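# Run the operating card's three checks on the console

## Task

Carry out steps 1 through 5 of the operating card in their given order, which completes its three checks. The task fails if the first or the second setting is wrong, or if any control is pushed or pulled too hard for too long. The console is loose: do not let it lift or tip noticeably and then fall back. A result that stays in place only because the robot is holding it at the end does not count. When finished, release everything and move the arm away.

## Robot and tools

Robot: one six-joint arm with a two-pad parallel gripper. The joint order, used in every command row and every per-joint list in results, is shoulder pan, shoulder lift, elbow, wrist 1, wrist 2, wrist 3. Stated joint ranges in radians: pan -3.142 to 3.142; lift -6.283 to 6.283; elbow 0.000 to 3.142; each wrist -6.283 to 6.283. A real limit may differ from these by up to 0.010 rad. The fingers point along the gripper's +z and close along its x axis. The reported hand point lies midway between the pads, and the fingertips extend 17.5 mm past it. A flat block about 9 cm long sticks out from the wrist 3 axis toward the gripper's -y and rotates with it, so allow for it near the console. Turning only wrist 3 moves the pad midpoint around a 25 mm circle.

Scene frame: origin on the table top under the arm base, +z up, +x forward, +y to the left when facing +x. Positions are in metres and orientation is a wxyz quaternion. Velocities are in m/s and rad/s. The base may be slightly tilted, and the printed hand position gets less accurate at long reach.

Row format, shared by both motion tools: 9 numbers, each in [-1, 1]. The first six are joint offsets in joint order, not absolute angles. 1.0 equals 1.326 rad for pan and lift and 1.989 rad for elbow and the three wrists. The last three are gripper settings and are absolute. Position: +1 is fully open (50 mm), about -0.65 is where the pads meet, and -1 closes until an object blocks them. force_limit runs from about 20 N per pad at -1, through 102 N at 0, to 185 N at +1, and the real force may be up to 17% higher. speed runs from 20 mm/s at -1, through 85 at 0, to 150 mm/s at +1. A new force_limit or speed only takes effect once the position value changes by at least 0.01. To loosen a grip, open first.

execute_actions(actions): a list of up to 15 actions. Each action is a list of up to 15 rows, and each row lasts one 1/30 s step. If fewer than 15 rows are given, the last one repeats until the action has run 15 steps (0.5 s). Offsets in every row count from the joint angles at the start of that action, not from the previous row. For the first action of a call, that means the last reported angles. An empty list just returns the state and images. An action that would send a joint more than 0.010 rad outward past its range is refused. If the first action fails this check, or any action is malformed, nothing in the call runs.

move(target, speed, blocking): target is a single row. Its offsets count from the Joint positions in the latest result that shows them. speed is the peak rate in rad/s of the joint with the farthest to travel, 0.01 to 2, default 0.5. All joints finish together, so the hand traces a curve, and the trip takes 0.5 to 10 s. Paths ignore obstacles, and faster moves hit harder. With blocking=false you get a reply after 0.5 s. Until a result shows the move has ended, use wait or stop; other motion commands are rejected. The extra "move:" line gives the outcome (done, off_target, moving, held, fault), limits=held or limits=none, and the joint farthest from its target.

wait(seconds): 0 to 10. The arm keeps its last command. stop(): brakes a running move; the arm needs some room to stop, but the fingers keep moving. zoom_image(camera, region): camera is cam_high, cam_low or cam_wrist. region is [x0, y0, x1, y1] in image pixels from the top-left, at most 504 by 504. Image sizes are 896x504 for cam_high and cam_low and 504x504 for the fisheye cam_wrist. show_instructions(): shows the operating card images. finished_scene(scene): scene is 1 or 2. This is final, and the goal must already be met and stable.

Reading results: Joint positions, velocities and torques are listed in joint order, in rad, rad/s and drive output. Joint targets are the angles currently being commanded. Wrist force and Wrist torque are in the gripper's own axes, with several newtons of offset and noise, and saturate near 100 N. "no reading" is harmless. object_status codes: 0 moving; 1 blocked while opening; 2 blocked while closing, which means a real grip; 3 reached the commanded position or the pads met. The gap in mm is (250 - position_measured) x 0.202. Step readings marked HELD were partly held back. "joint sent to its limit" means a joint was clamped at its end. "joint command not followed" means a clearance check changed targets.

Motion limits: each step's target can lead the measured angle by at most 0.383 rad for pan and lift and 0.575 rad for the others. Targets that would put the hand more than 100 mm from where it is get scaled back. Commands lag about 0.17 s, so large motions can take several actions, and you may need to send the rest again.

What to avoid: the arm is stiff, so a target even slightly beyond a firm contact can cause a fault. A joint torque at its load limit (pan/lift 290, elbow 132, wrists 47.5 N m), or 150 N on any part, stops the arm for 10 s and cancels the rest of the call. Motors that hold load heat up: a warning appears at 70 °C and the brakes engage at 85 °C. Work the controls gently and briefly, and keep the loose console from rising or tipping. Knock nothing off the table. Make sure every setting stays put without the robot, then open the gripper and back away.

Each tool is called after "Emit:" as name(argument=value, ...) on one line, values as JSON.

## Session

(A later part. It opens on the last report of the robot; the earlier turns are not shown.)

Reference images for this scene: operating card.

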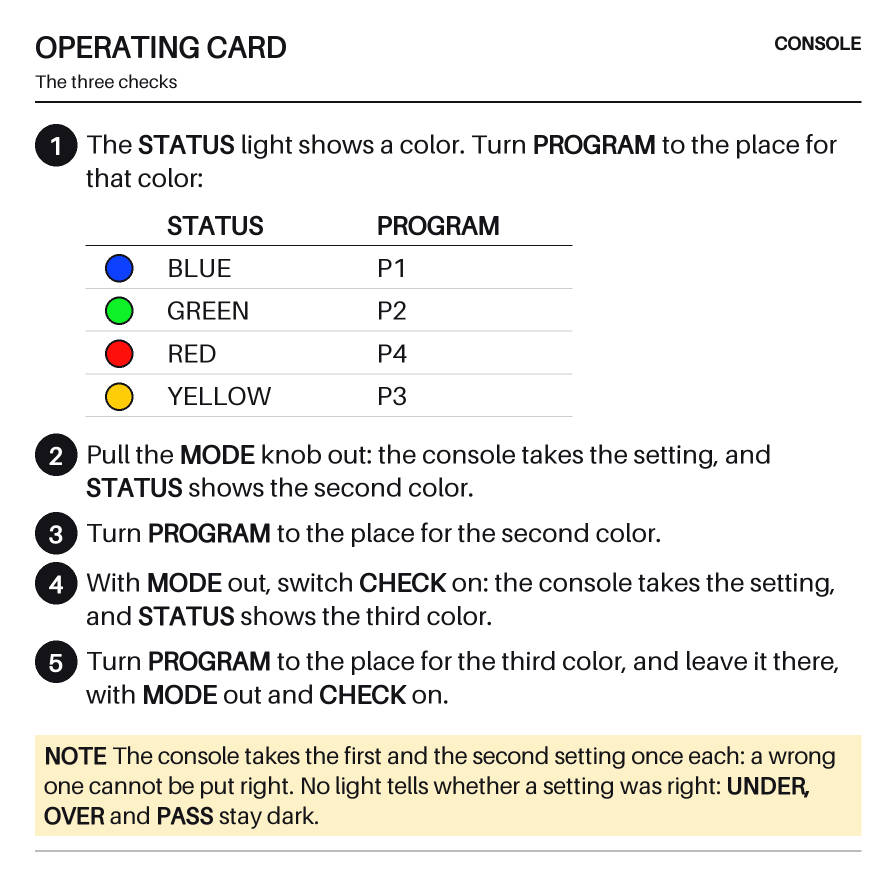

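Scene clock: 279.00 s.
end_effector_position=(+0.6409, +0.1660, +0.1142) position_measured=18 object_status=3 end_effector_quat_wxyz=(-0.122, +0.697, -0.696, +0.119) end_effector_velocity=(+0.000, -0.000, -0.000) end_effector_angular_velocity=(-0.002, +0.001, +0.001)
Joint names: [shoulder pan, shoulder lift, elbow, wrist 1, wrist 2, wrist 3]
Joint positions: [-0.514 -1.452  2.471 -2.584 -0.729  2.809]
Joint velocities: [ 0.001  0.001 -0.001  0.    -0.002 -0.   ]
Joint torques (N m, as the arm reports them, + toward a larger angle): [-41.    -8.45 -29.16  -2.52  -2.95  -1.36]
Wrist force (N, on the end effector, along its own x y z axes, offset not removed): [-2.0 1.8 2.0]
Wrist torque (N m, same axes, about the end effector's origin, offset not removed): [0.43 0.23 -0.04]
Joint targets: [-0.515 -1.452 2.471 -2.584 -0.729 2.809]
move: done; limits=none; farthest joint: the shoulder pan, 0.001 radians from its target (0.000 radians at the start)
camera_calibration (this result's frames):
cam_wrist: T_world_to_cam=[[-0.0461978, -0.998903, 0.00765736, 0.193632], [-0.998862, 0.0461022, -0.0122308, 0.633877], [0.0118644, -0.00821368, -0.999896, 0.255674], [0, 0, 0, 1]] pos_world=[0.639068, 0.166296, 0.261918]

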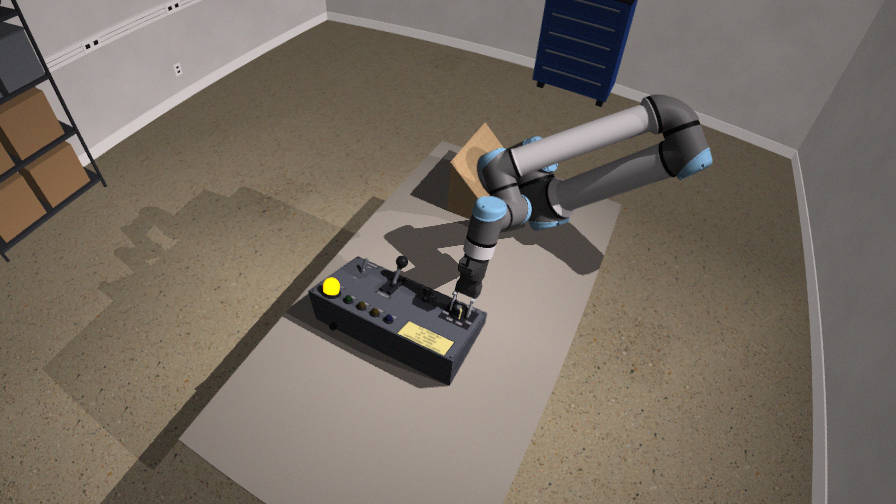

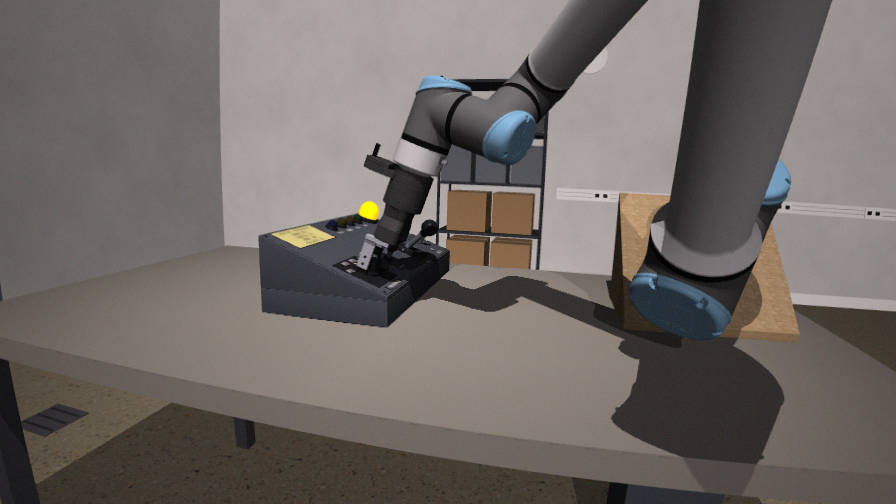

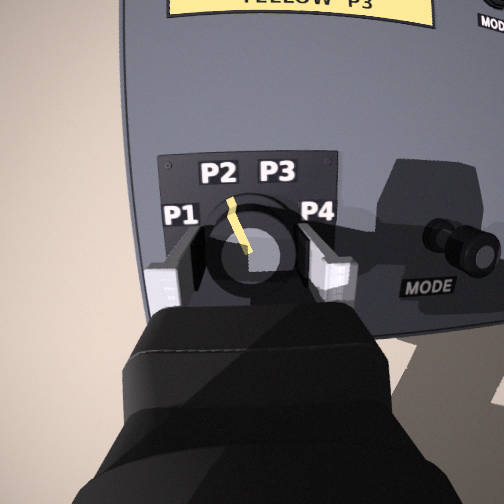

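Emit:
execute_actions(actions=[[[-0.00062,-0.00014,0.00068,-0.00012,0,-0.00062,0.9,-0.65,-0.5],[-0.00062,-0.00014,0.00068,-0.00012,0,-0.00062,0.9,-0.65,-0.5],[-0.00062,-0.00014,0.00068,-0.00012,0,-0.00062,0.9,-0.65,-0.5],[-0.00062,-0.00014,0.00068,-0.00012,0,-0.00062,0.9,-0.65,-0.5],[-0.00062,-0.00014,0.00068,-0.00012,0,-0.00062,0.9,-0.65,-0.5],[-0.00062,-0.00014,0.00068,-0.00012,0,-0.00062,0.9,-0.65,-0.5],[-0.00062,-0.00014,0.00068,-0.00012,0,-0.00062,0.9,-0.65,-0.5],[-0.00062,-0.00014,0.00068,-0.00012,0,-0.00062,0.9,-0.65,-0.5],[-0.00062,-0.00014,0.00068,-0.00012,0,-0.00062,0.9,-0.65,-0.5],[-0.00062,-0.00014,0.00068,-0.00012,0,-0.00062,0.9,-0.65,-0.5],[-0.00062,-0.00014,0.00068,-0.00012,0,-0.00062,0.9,-0.65,-0.5],[-0.00062,-0.00014,0.00068,-0.00012,0,-0.00062,0.9,-0.65,-0.5],[-0.00062,-0.00014,0.00068,-0.00012,0,-0.00062,-1,-0.65,-0.5]]])

Emit:
wait(seconds=0.5)

Scene clock: 312.57 s.
end_effector_position=(+0.6403, +0.1656, +0.1139) position_measured=37 object_status=0 end_effector_quat_wxyz=(-0.122, +0.697, -0.696, +0.119) end_effector_velocity=(-0.000, +0.000, -0.000) end_effector_angular_velocity=(+0.001, -0.001, +0.001)
Joint names: [shoulder pan, shoulder lift, elbow, wrist 1, wrist 2, wrist 3]
Joint positions: [-0.515 -1.452  2.473 -2.584 -0.729  2.808]
Joint velocities: [-0.    -0.     0.001 -0.001  0.001 -0.001]
Joint torques (N m, as the arm reports them, + toward a larger angle): [-51.92 -22.04 -25.39  -7.25  -0.58  -1.23]
Wrist force (N, on the end effector, along its own x y z axes, offset not removed): [-2.2 -0.1 0.2]
Wrist torque (N m, same axes, about the end effector's origin, offset not removed): [-0.08 0.16 -0.08]
Joint targets: [-0.515 -1.452 2.473 -2.584 -0.729 2.808]
Step readings (joint positions):
0: [-0.515 -1.452 2.471 -2.584 -0.729 2.809]
1: [-0.515 -1.452 2.471 -2.584 -0.729 2.809]
2: [-0.515 -1.452 2.471 -2.584 -0.729 2.809]
4: [-0.515 -1.452 2.472 -2.584 -0.729 2.809]
8: [-0.515 -1.452 2.472 -2.584 -0.729 2.808]
15: Joint positions above
camera_calibration (this result's frames):
cam_wrist: T_world_to_cam=[[-0.0462702, -0.998899, 0.00767822, 0.193214], [-0.998859, 0.046175, -0.0121538, 0.633223], [0.0117859, -0.00823182, -0.999897, 0.255467], [0, 0, 0, 1]] pos_world=[0.63843, 0.165866, 0.261653]

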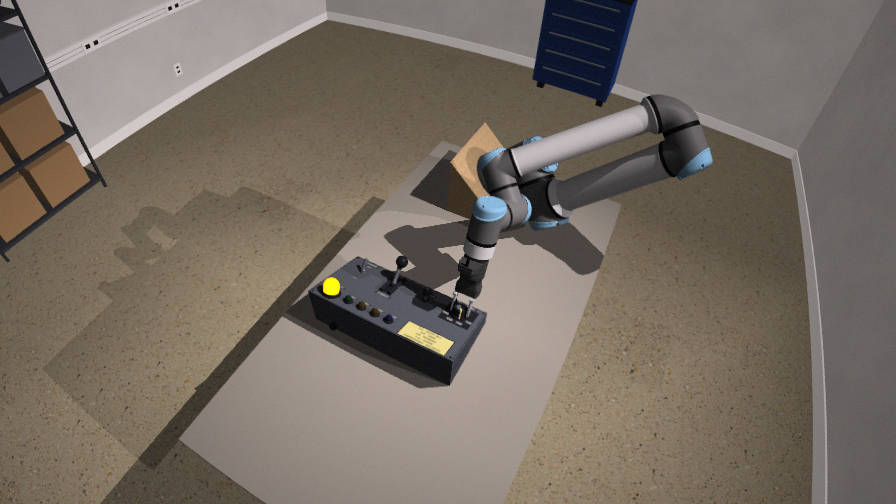

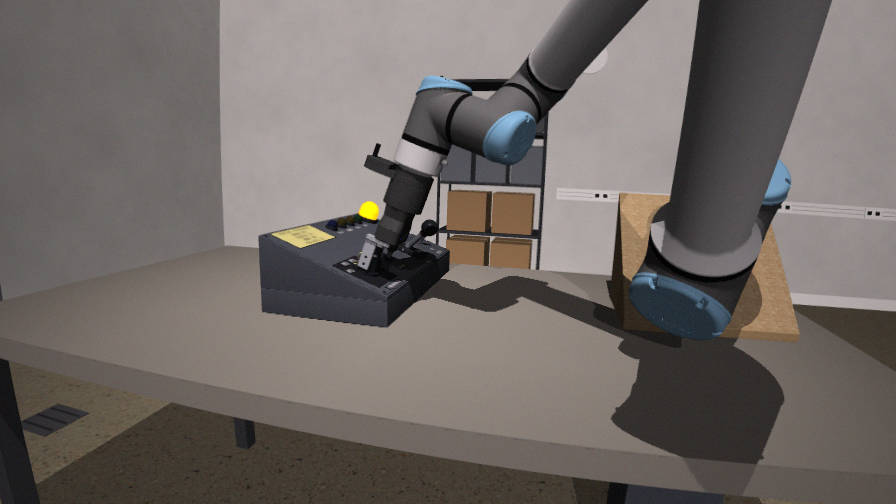

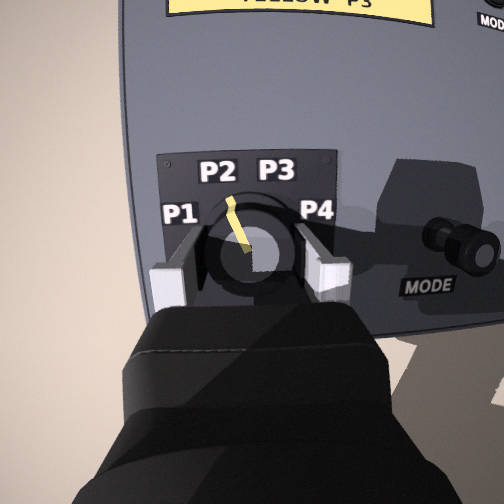

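Scene clock: 313.07 s.
end_effector_position=(+0.6403, +0.1656, +0.1139) position_measured=37 object_status=2 end_effector_quat_wxyz=(-0.122, +0.697, -0.696, +0.119) end_effector_velocity=(+0.000, +0.000, +0.001) end_effector_angular_velocity=(+0.000, -0.003, -0.001)
Joint names: [shoulder pan, shoulder lift, elbow, wrist 1, wrist 2, wrist 3]
Joint positions: [-0.515 -1.452  2.473 -2.584 -0.729  2.808]
Joint velocities: [-0.001 -0.001  0.    -0.001  0.001  0.001]
Joint torques (N m, as the arm reports them, + toward a larger angle): [-53.39 -23.83 -26.4   -6.86   1.76  -1.09]
Wrist force (N, on the end effector, along its own x y z axes, offset not removed): [-1.3 -5.0 2.5]
Wrist torque (N m, same axes, about the end effector's origin, offset not removed): [-0.62 0.06 0.00]
Joint targets: [-0.515 -1.452 2.473 -2.584 -0.729 2.808]
wait: 0.50 s; at rest by 0.17 s
camera_calibration (this result's frames):
cam_wrist: T_world_to_cam=[[-0.0462287, -0.998901, 0.00770733, 0.193199], [-0.998861, 0.0461327, -0.0122003, 0.633215], [0.0118313, -0.00826255, -0.999896, 0.255463], [0, 0, 0, 1]] pos_world=[0.638403, 0.165885, 0.261673]

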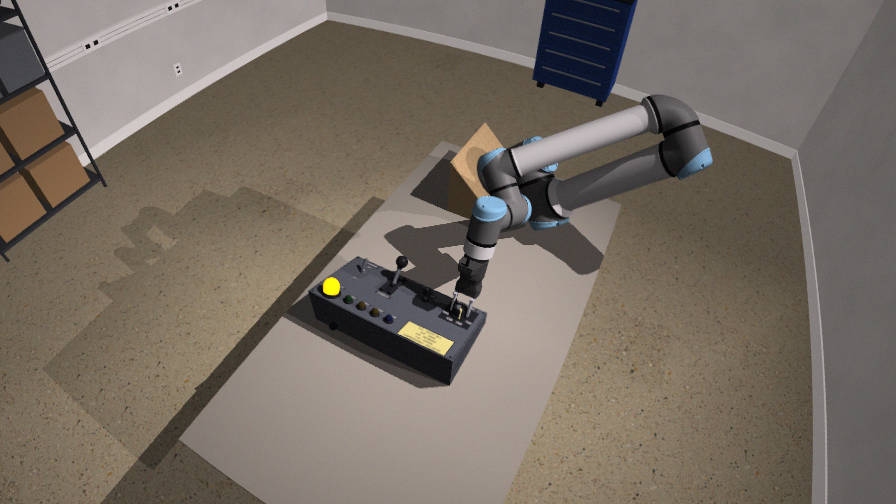

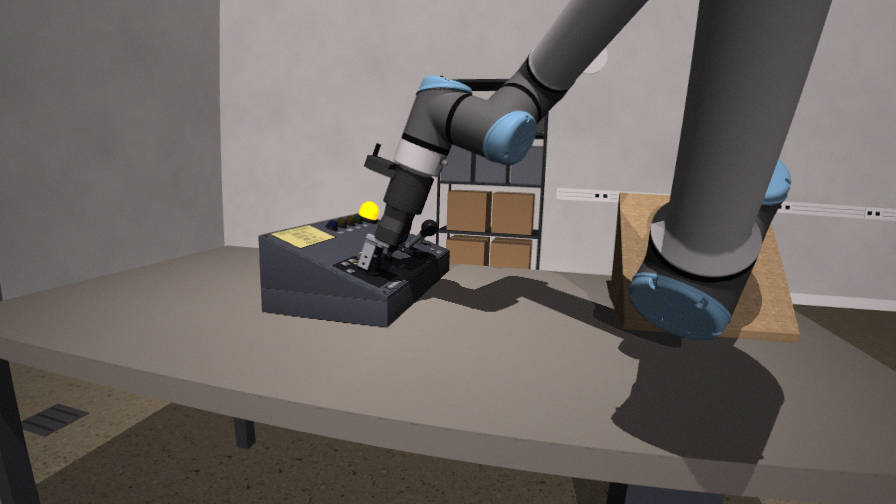

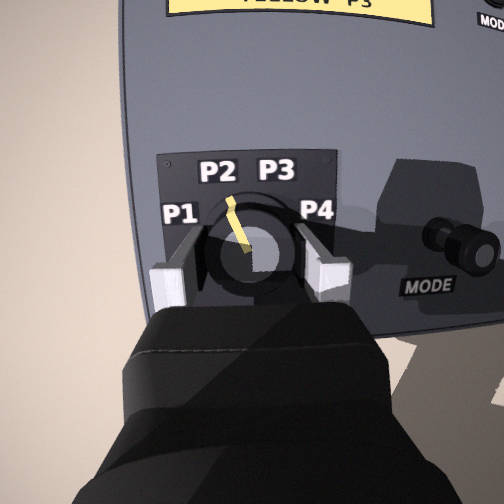

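Emit:
zoom_image(camera="cam_wrist", region=[404, 200, 504, 300])

Emit:
move(target=[0.00988,-0.00805,-0.00247,0.00047,0,0.20731,-1,-0.65,-0.5], speed=0.8)

Emit:
move(target=[0.0095,-0.00356,-0.00575,0.00104,-0.0001,0.20694,-1,-0.65,-0.5], speed=0.8)

Emit:
execute_actions(actions=[[[0,0,0,0,0,0,1,-0.65,0]]])

Region (404, 200, 504, 300) of cam_wrist's 504x504 image, scaled by 5.040, with more detail than that image has.

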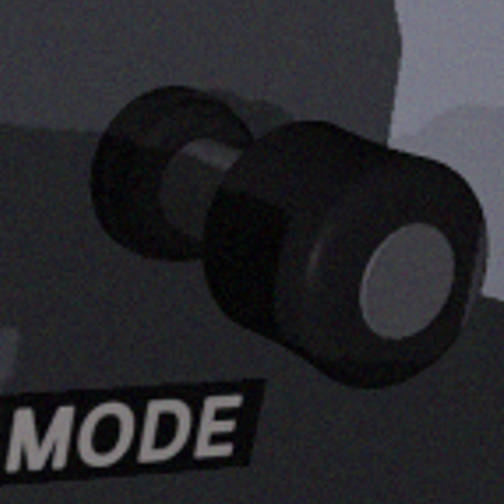

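Scene clock: 323.10 s.
end_effector_position=(+0.6403, +0.1656, +0.1139) position_measured=37 object_status=2 end_effector_quat_wxyz=(+0.143, -0.548, +0.819, -0.093) end_effector_velocity=(+0.000, -0.000, +0.000) end_effector_angular_velocity=(+0.002, -0.000, -0.005)
Joint names: [shoulder pan, shoulder lift, elbow, wrist 1, wrist 2, wrist 3]
Joint positions: [-0.502 -1.463  2.468 -2.583 -0.729  3.22 ]
Joint velocities: [-0.     0.    -0.    -0.    -0.     0.005]
Joint torques (N m, as the arm reports them, + toward a larger angle): [-26.09 -22.1  -42.16  -0.5   -3.43   2.53]
Wrist force (N, on the end effector, along its own x y z axes, offset not removed): [0.0 -1.1 0.9]
Wrist torque (N m, same axes, about the end effector's origin, offset not removed): [-0.36 -0.36 -0.17]
Joint targets: [-0.502 -1.463 2.468 -2.583 -0.729 3.220]
move: done; limits=none; farthest joint: the shoulder pan, 0.000 radians from its target (0.013 radians at the start)
camera_calibration (this result's frames):
cam_wrist: T_world_to_cam=[[-0.402982, -0.907411, -0.119213, 0.420932], [-0.914703, 0.403655, 0.0195264, 0.516542], [0.0304023, 0.116913, -0.992677, 0.22204], [0, 0, 0, 1]] pos_world=[0.63536, 0.147494, 0.260508]

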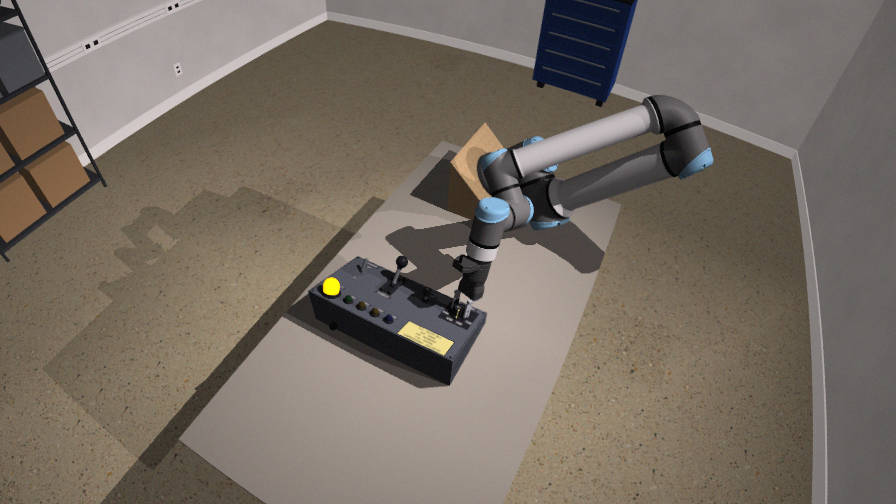

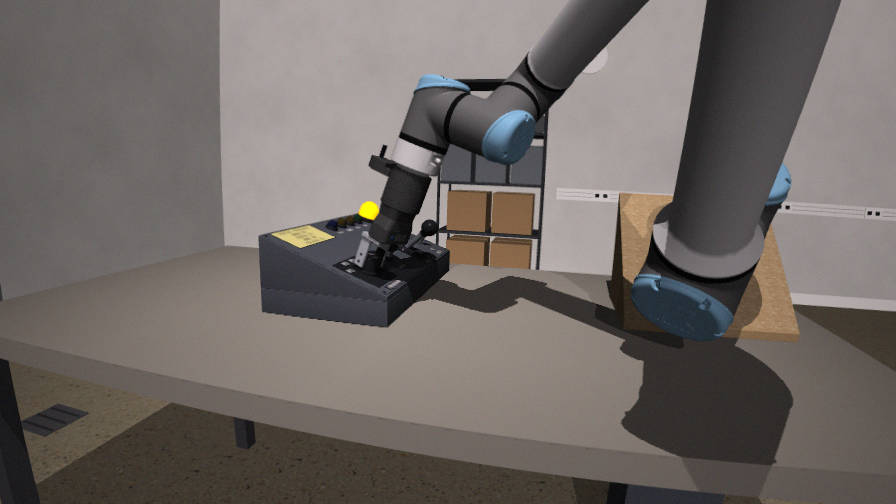

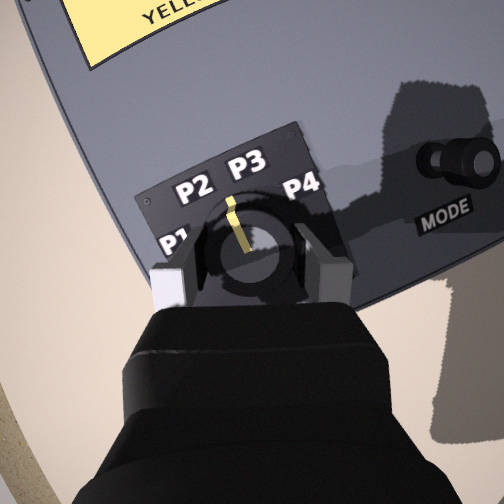

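Scene clock: 324.47 s.
end_effector_position=(+0.6403, +0.1655, +0.1139) position_measured=37 object_status=2 end_effector_quat_wxyz=(+0.158, -0.378, +0.910, -0.063) end_effector_velocity=(-0.001, -0.000, -0.001) end_effector_angular_velocity=(+0.001, +0.001, -0.006)
Joint names: [shoulder pan, shoulder lift, elbow, wrist 1, wrist 2, wrist 3]
Joint positions: [-0.49  -1.467  2.456 -2.581 -0.729  3.631]
Joint velocities: [ 0.    -0.001  0.001  0.001 -0.001  0.005]
Joint torques (N m, as the arm reports them, + toward a larger angle): [-29.07 -21.6  -41.62  -0.33  -3.61   3.  ]
Wrist force (N, on the end effector, along its own x y z axes, offset not removed): [-5.6 1.3 4.9]
Wrist torque (N m, same axes, about the end effector's origin, offset not removed): [-0.09 0.53 0.11]
Joint targets: [-0.490 -1.467 2.456 -2.581 -0.729 3.631]
move: done; limits=none; farthest joint: the shoulder pan, 0.000 radians from its target (0.013 radians at the start)
camera_calibration (this result's frames):
cam_wrist: T_world_to_cam=[[-0.699962, -0.678109, -0.224103, 0.585063], [-0.708148, 0.699692, 0.0946418, 0.326756], [0.0926257, 0.224944, -0.969959, 0.161737], [0, 0, 0, 1]] pos_world=[0.625932, 0.131726, 0.257068]

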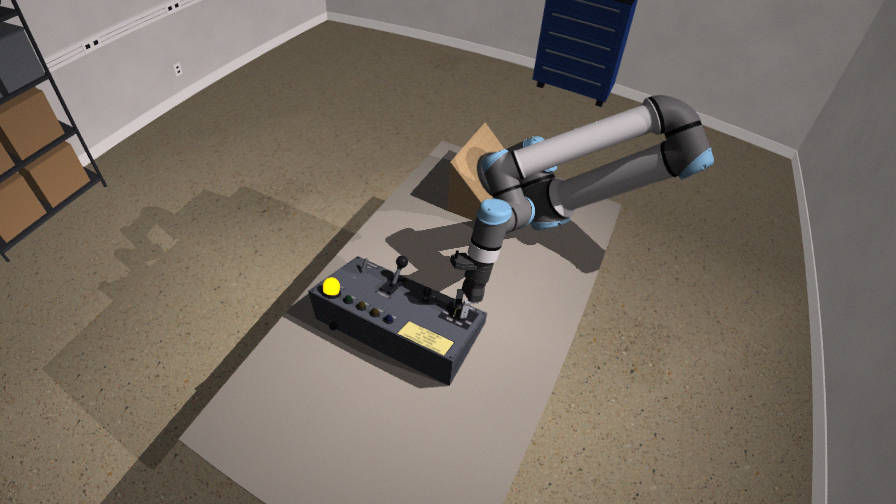

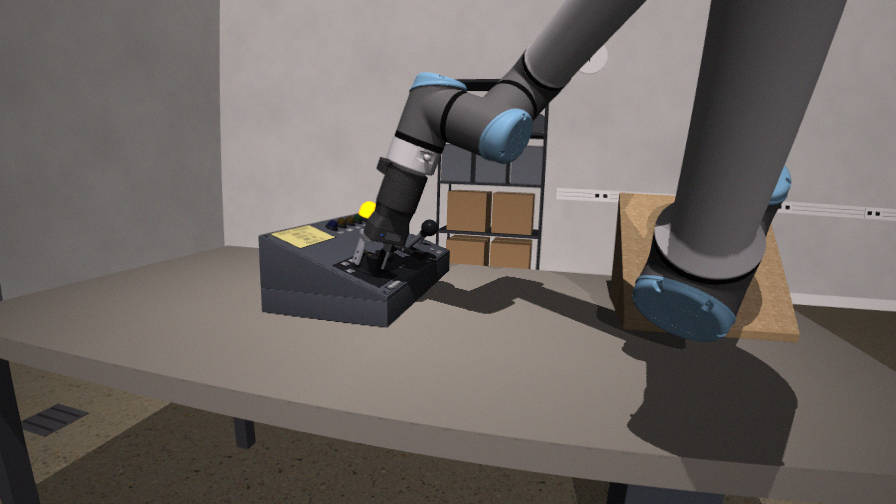

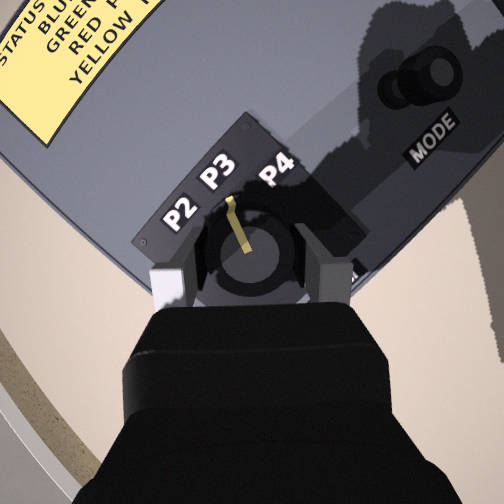

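Scene clock: 324.97 s.
end_effector_position=(+0.6403, +0.1655, +0.1140) position_measured=3 object_status=3 end_effector_quat_wxyz=(+0.158, -0.378, +0.910, -0.063) end_effector_velocity=(+0.000, -0.000, -0.000) end_effector_angular_velocity=(-0.001, +0.000, +0.001)
Joint names: [shoulder pan, shoulder lift, elbow, wrist 1, wrist 2, wrist 3]
Joint positions: [-0.49  -1.467  2.456 -2.581 -0.729  3.631]
Joint velocities: [ 0.001  0.001 -0.    -0.001 -0.001 -0.001]
Joint torques (N m, as the arm reports them, + toward a larger angle): [-27.51 -23.99 -39.    -0.65  -2.39  -1.13]
Wrist force (N, on the end effector, along its own x y z axes, offset not removed): [-0.1 -2.2 1.5]
Wrist torque (N m, same axes, about the end effector's origin, offset not removed): [-0.30 -0.13 -0.02]
Joint targets: [-0.490 -1.467 2.456 -2.581 -0.729 3.631]
Step readings (joint positions):
0: [-0.490 -1.467 2.456 -2.581 -0.729 3.631]
1: [-0.490 -1.467 2.456 -2.581 -0.729 3.631]
2: [-0.490 -1.467 2.456 -2.581 -0.729 3.631]
4: [-0.490 -1.467 2.456 -2.581 -0.729 3.631]
8: [-0.490 -1.467 2.456 -2.581 -0.729 3.631]
15: Joint positions above
camera_calibration (this result's frames):
cam_wrist: T_world_to_cam=[[-0.700011, -0.678056, -0.224107, 0.58509], [-0.708097, 0.699744, 0.0946429, 0.32672], [0.0926445, 0.224941, -0.969958, 0.161732], [0, 0, 0, 1]] pos_world=[0.625935, 0.131723, 0.257075]

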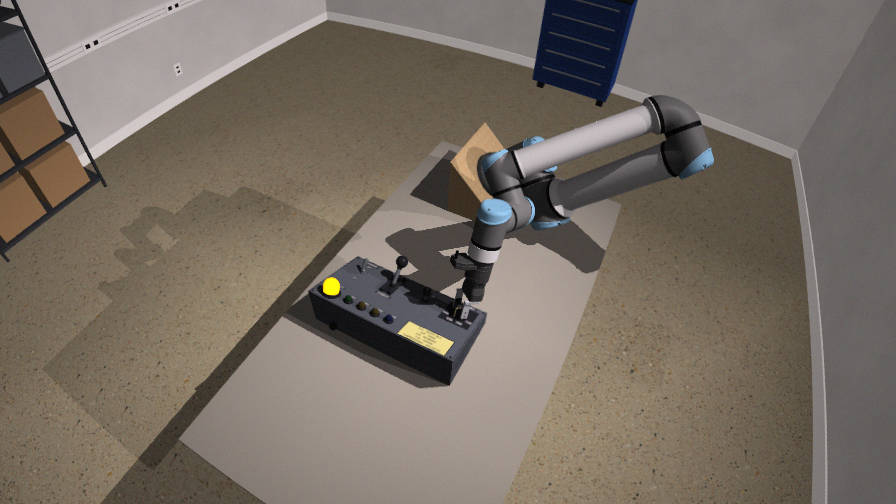

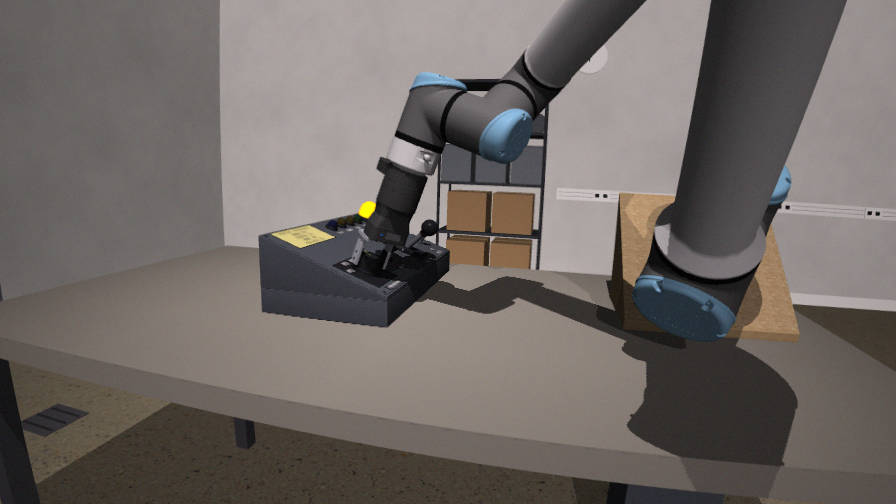

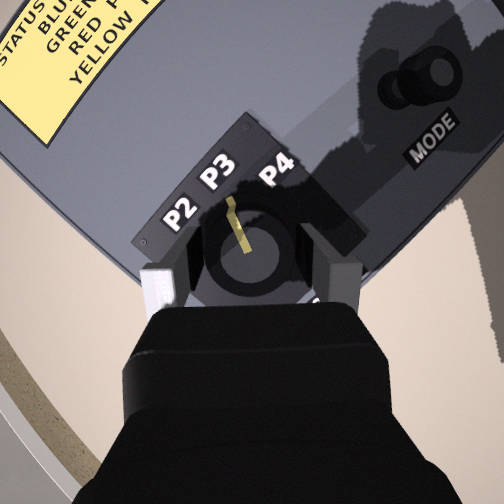

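Emit:
move(target=[-0.03983,-0.05802,-0.00253,0.07089,-0.00021,-0.03982,1,-0.65,0], speed=0.4)

Emit:
move(target=[-0.12191,0.11288,-0.00029,0.01358,-0.01025,-0.11968,1,-0.65,0], speed=0.5)

Emit:
zoom_image(camera="cam_wrist", region=[170, 150, 330, 310])

Scene clock: 371.03 s.
end_effector_position=(+0.6286, +0.1654, +0.1468) position_measured=3 object_status=3 end_effector_quat_wxyz=(+0.158, -0.378, +0.910, -0.063) end_effector_velocity=(+0.000, +0.000, +0.001) end_effector_angular_velocity=(-0.001, -0.001, +0.000)
Joint names: [shoulder pan, shoulder lift, elbow, wrist 1, wrist 2, wrist 3]
Joint positions: [-0.542 -1.544  2.451 -2.441 -0.73   3.552]
Joint velocities: [-0.002 -0.002 -0.001  0.003 -0.    -0.002]
Joint torques (N m, as the arm reports them, + toward a larger angle): [-51.05 -19.02 -44.17   0.16  -2.84  -1.38]
Wrist force (N, on the end effector, along its own x y z axes, offset not removed): [-1.7 2.1 -0.3]
Wrist torque (N m, same axes, about the end effector's origin, offset not removed): [0.41 0.15 -0.14]
Joint targets: [-0.542 -1.544 2.451 -2.440 -0.730 3.552]
move: done; limits=none; farthest joint: the shoulder pan, 0.001 radians from its target (0.053 radians at the start)
camera_calibration (this result's frames):
cam_wrist: T_world_to_cam=[[-0.700011, -0.67805, -0.224126, 0.58417], [-0.708094, 0.69975, 0.0946227, 0.315402], [0.0926734, 0.224939, -0.969956, 0.194638], [0, 0, 0, 1]] pos_world=[0.614222, 0.131612, 0.289874]

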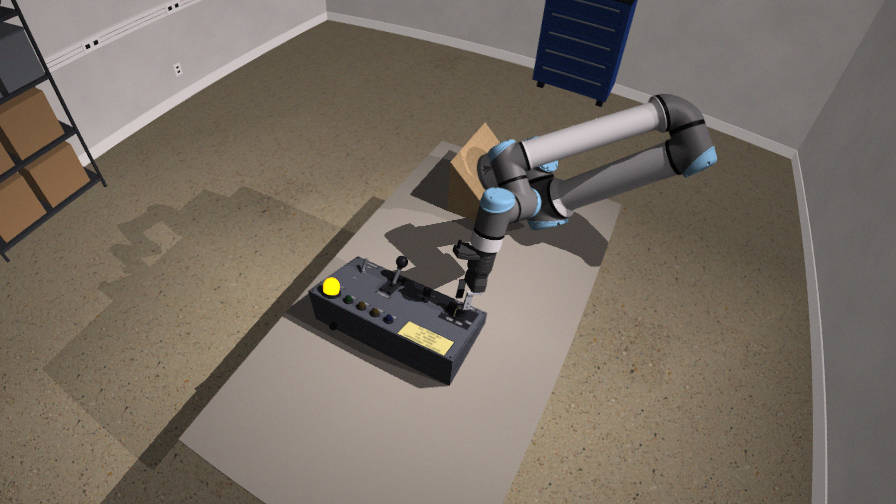

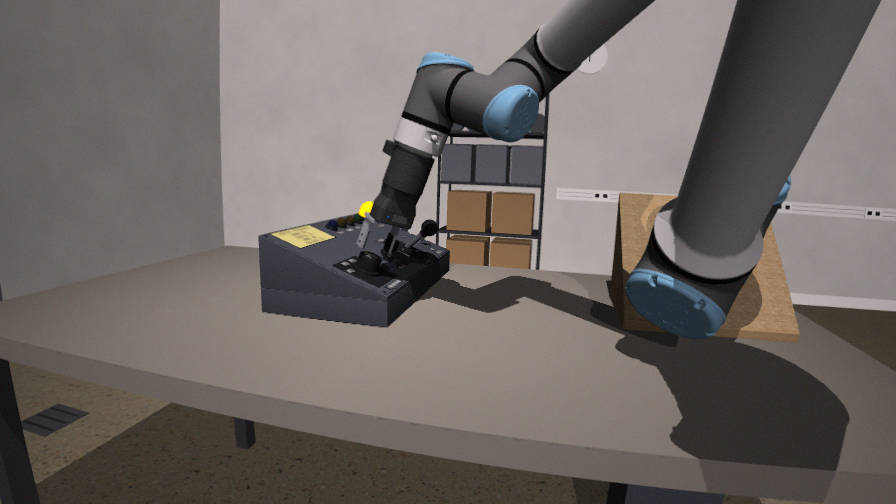

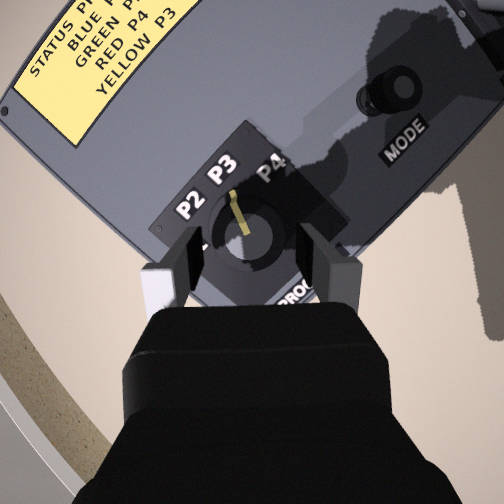

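Scene clock: 372.27 s.
end_effector_position=(+0.6232, +0.0456, +0.1567) position_measured=3 object_status=3 end_effector_quat_wxyz=(+0.158, -0.378, +0.910, -0.063) end_effector_velocity=(-0.001, -0.001, -0.001) end_effector_angular_velocity=(+0.001, +0.001, -0.001)
Joint names: [shoulder pan, shoulder lift, elbow, wrist 1, wrist 2, wrist 3]
Joint positions: [-0.704 -1.395  2.451 -2.414 -0.75   3.315]
Joint velocities: [-0.002  0.001  0.002  0.001 -0.001 -0.003]
Joint torques (N m, as the arm reports them, + toward a larger angle): [-53.03  -0.87 -44.27  -0.72  -3.15  -1.46]
Wrist force (N, on the end effector, along its own x y z axes, offset not removed): [-5.2 -2.4 0.4]
Wrist torque (N m, same axes, about the end effector's origin, offset not removed): [-0.43 0.77 -0.04]
Joint targets: [-0.704 -1.394 2.451 -2.414 -0.750 3.314]
move: done; limits=none; farthest joint: the wrist 3, 0.001 radians from its target (0.238 radians at the start)
camera_calibration (this result's frames):
cam_wrist: T_world_to_cam=[[-0.700017, -0.67805, -0.224109, 0.501296], [-0.708078, 0.699781, 0.0945083, 0.394478], [0.0927458, 0.224844, -0.969971, 0.231676], [0, 0, 0, 1]] pos_world=[0.60875, 0.0117641, 0.299782]

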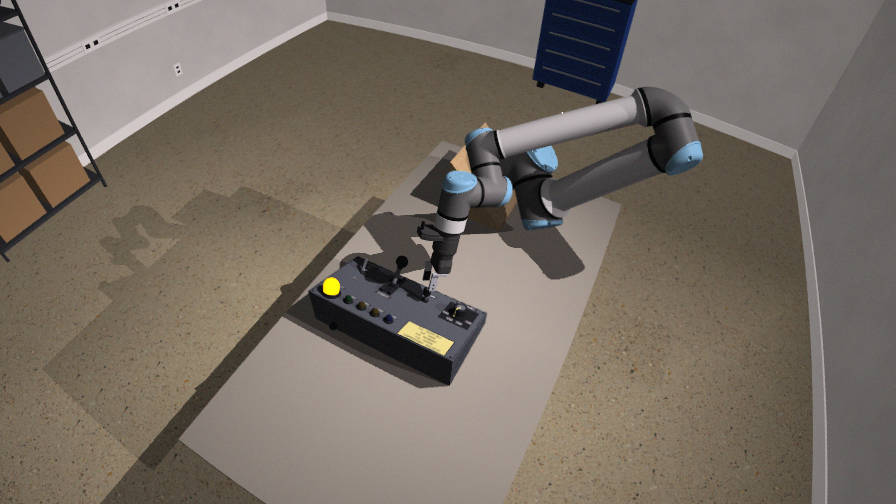

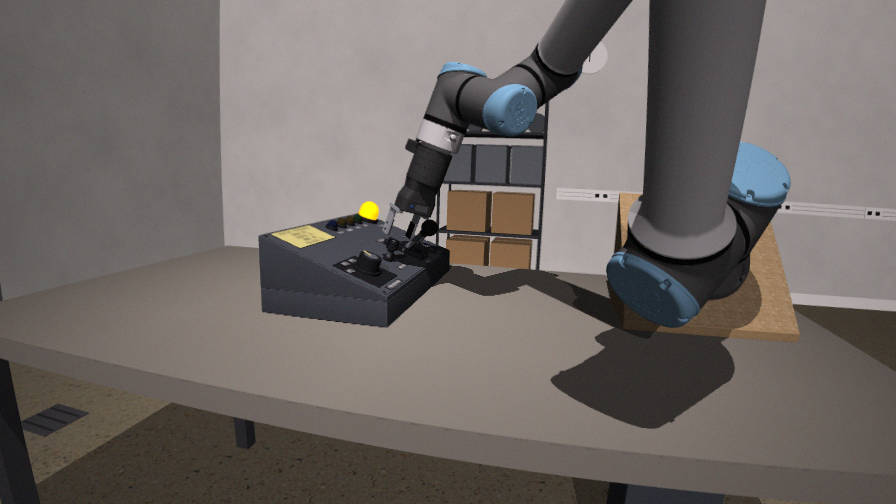

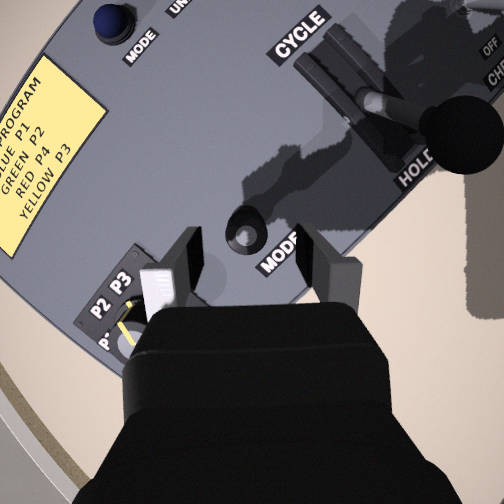

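Region (170, 150, 330, 310) of cam_wrist's 504x504 image, scaled by 3.150, with more detail than that image has.

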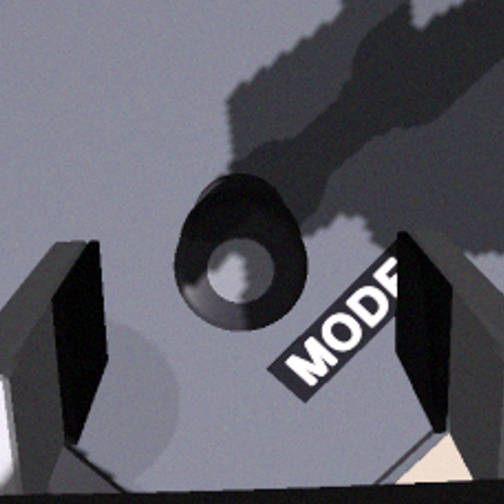

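Emit:
move(target=[0.03947,0.05397,0.00202,-0.06601,0.00487,0.03811,0.45,-0.65,0], speed=0.3)

Emit:
zoom_image(camera="cam_wrist", region=[190, 190, 310, 310])

Emit:
zoom_image(camera="cam_low", region=[340, 200, 440, 280])

Scene clock: 396.00 s.
end_effector_position=(+0.6362, +0.0464, +0.1243) position_measured=85 object_status=3 end_effector_quat_wxyz=(+0.158, -0.378, +0.910, -0.063) end_effector_velocity=(+0.001, +0.001, -0.001) end_effector_angular_velocity=(+0.001, -0.001, +0.004)
Joint names: [shoulder pan, shoulder lift, elbow, wrist 1, wrist 2, wrist 3]
Joint positions: [-0.651 -1.323  2.455 -2.545 -0.741  3.39 ]
Joint velocities: [ 0.003  0.002 -0.001 -0.003  0.003  0.   ]
Joint torques (N m, as the arm reports them, + toward a larger angle): [-27.64  -3.09 -26.99  -7.35   3.51   2.74]
Wrist force (N, on the end effector, along its own x y z axes, offset not removed): [-0.7 -0.3 3.2]
Wrist torque (N m, same axes, about the end effector's origin, offset not removed): [-0.09 -0.13 0.06]
Joint targets: [-0.651 -1.323 2.455 -2.545 -0.741 3.390]
move: done; limits=none; farthest joint: the wrist 1, 0.001 radians from its target (0.132 radians at the start)
camera_calibration (this result's frames):
cam_wrist: T_world_to_cam=[[-0.699992, -0.67807, -0.224125, 0.503746], [-0.708104, 0.699752, 0.0945304, 0.406197], [0.0927336, 0.224874, -0.969965, 0.19889], [0, 0, 0, 1]] pos_world=[0.621804, 0.0126124, 0.267421]

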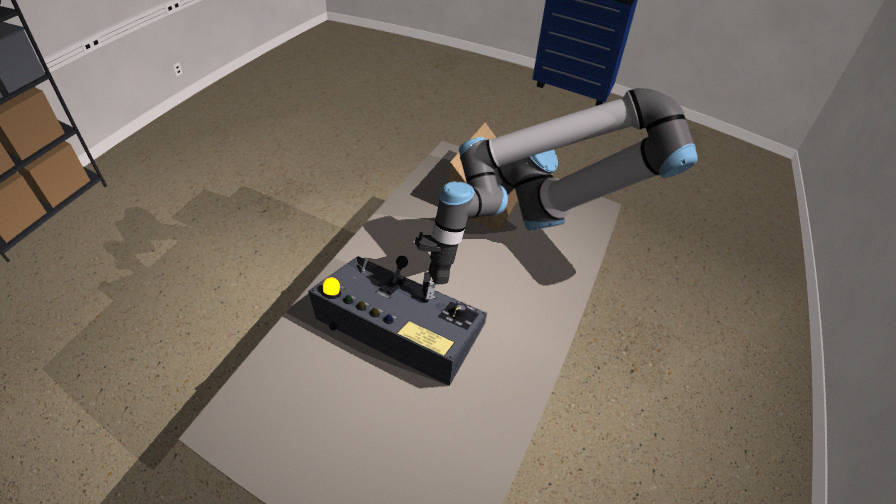

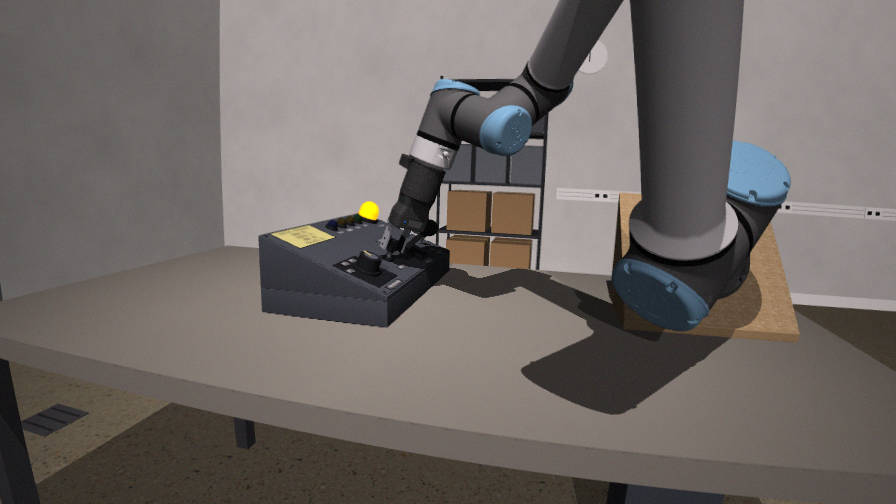

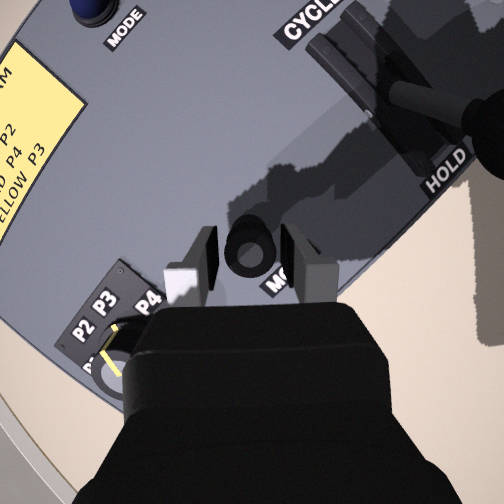

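Region (190, 190, 310, 310) of cam_wrist's 504x504 image, scaled by 4.200, with more detail than that image has.

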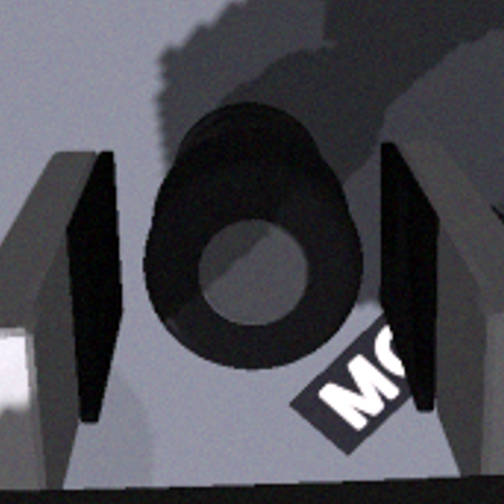

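Region (340, 200, 440, 280) of cam_low's 896x504 image, scaled by 5.040, with more detail than that image has; it fills the top 403 rows of this view, and the rest is white.

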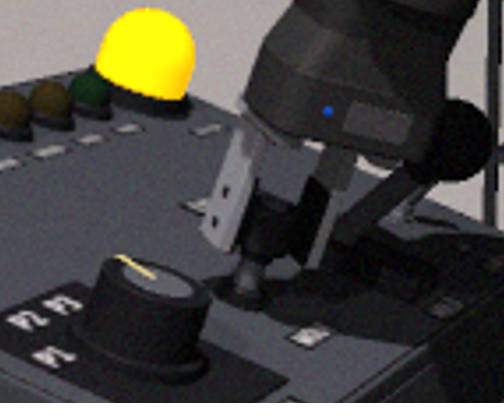

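Emit:
execute_actions(actions=[[[0,0,0,0,0,0,-1,-0.65,-0.5]]])

Scene clock: 417.50 s.
end_effector_position=(+0.6362, +0.0464, +0.1242) position_measured=131 object_status=2 end_effector_quat_wxyz=(+0.158, -0.378, +0.910, -0.063) end_effector_velocity=(-0.000, -0.001, +0.000) end_effector_angular_velocity=(+0.001, -0.000, -0.002)
Joint names: [shoulder pan, shoulder lift, elbow, wrist 1, wrist 2, wrist 3]
Joint positions: [-0.651 -1.323  2.455 -2.545 -0.741  3.39 ]
Joint velocities: [-0.002  0.     0.     0.001 -0.    -0.   ]
Joint torques (N m, as the arm reports them, + toward a larger angle): [-55.3  -25.42 -30.07  -0.82   2.35  -1.4 ]
Wrist force (N, on the end effector, along its own x y z axes, offset not removed): [2.4 -1.2 1.8]
Wrist torque (N m, same axes, about the end effector's origin, offset not removed): [0.35 0.22 0.00]
Joint targets: [-0.651 -1.323 2.455 -2.545 -0.741 3.390]
Step readings (joint positions):
0: [-0.651 -1.323 2.455 -2.545 -0.741 3.390]
1: [-0.651 -1.323 2.455 -2.545 -0.741 3.390]
2: [-0.651 -1.323 2.455 -2.545 -0.741 3.390]
4: [-0.651 -1.323 2.455 -2.545 -0.741 3.390]
8: [-0.651 -1.323 2.455 -2.545 -0.741 3.390]
15: Joint positions above
camera_calibration (this result's frames):
cam_wrist: T_world_to_cam=[[-0.700005, -0.678058, -0.224121, 0.503722], [-0.7081, 0.699744, 0.094617, 0.406187], [0.0926715, 0.224932, -0.969957, 0.198849], [0, 0, 0, 1]] pos_world=[0.621801, 0.012598, 0.267337]

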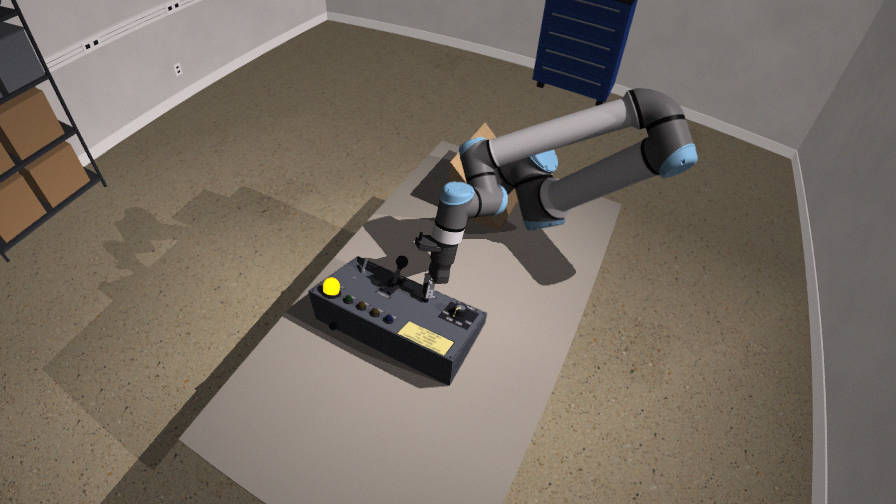

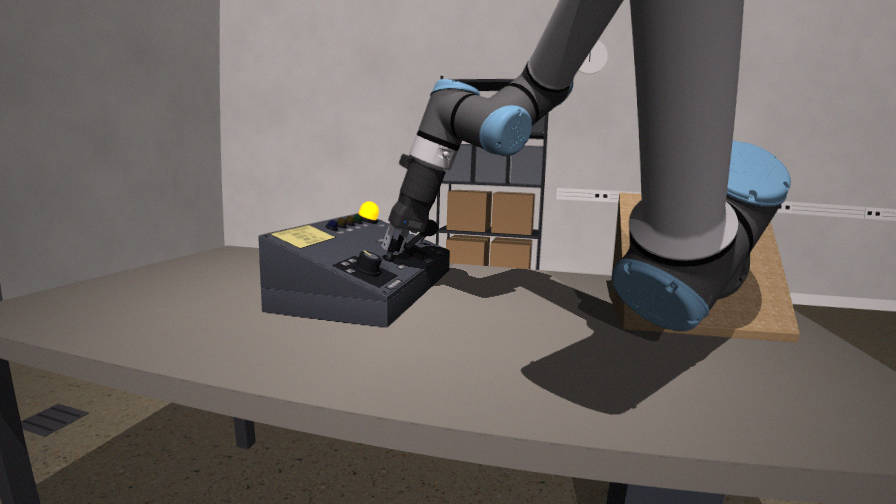

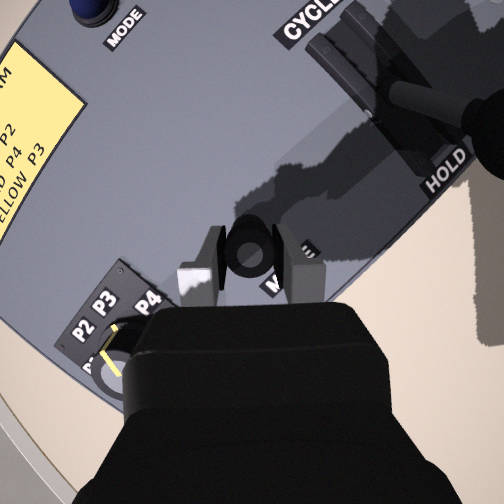

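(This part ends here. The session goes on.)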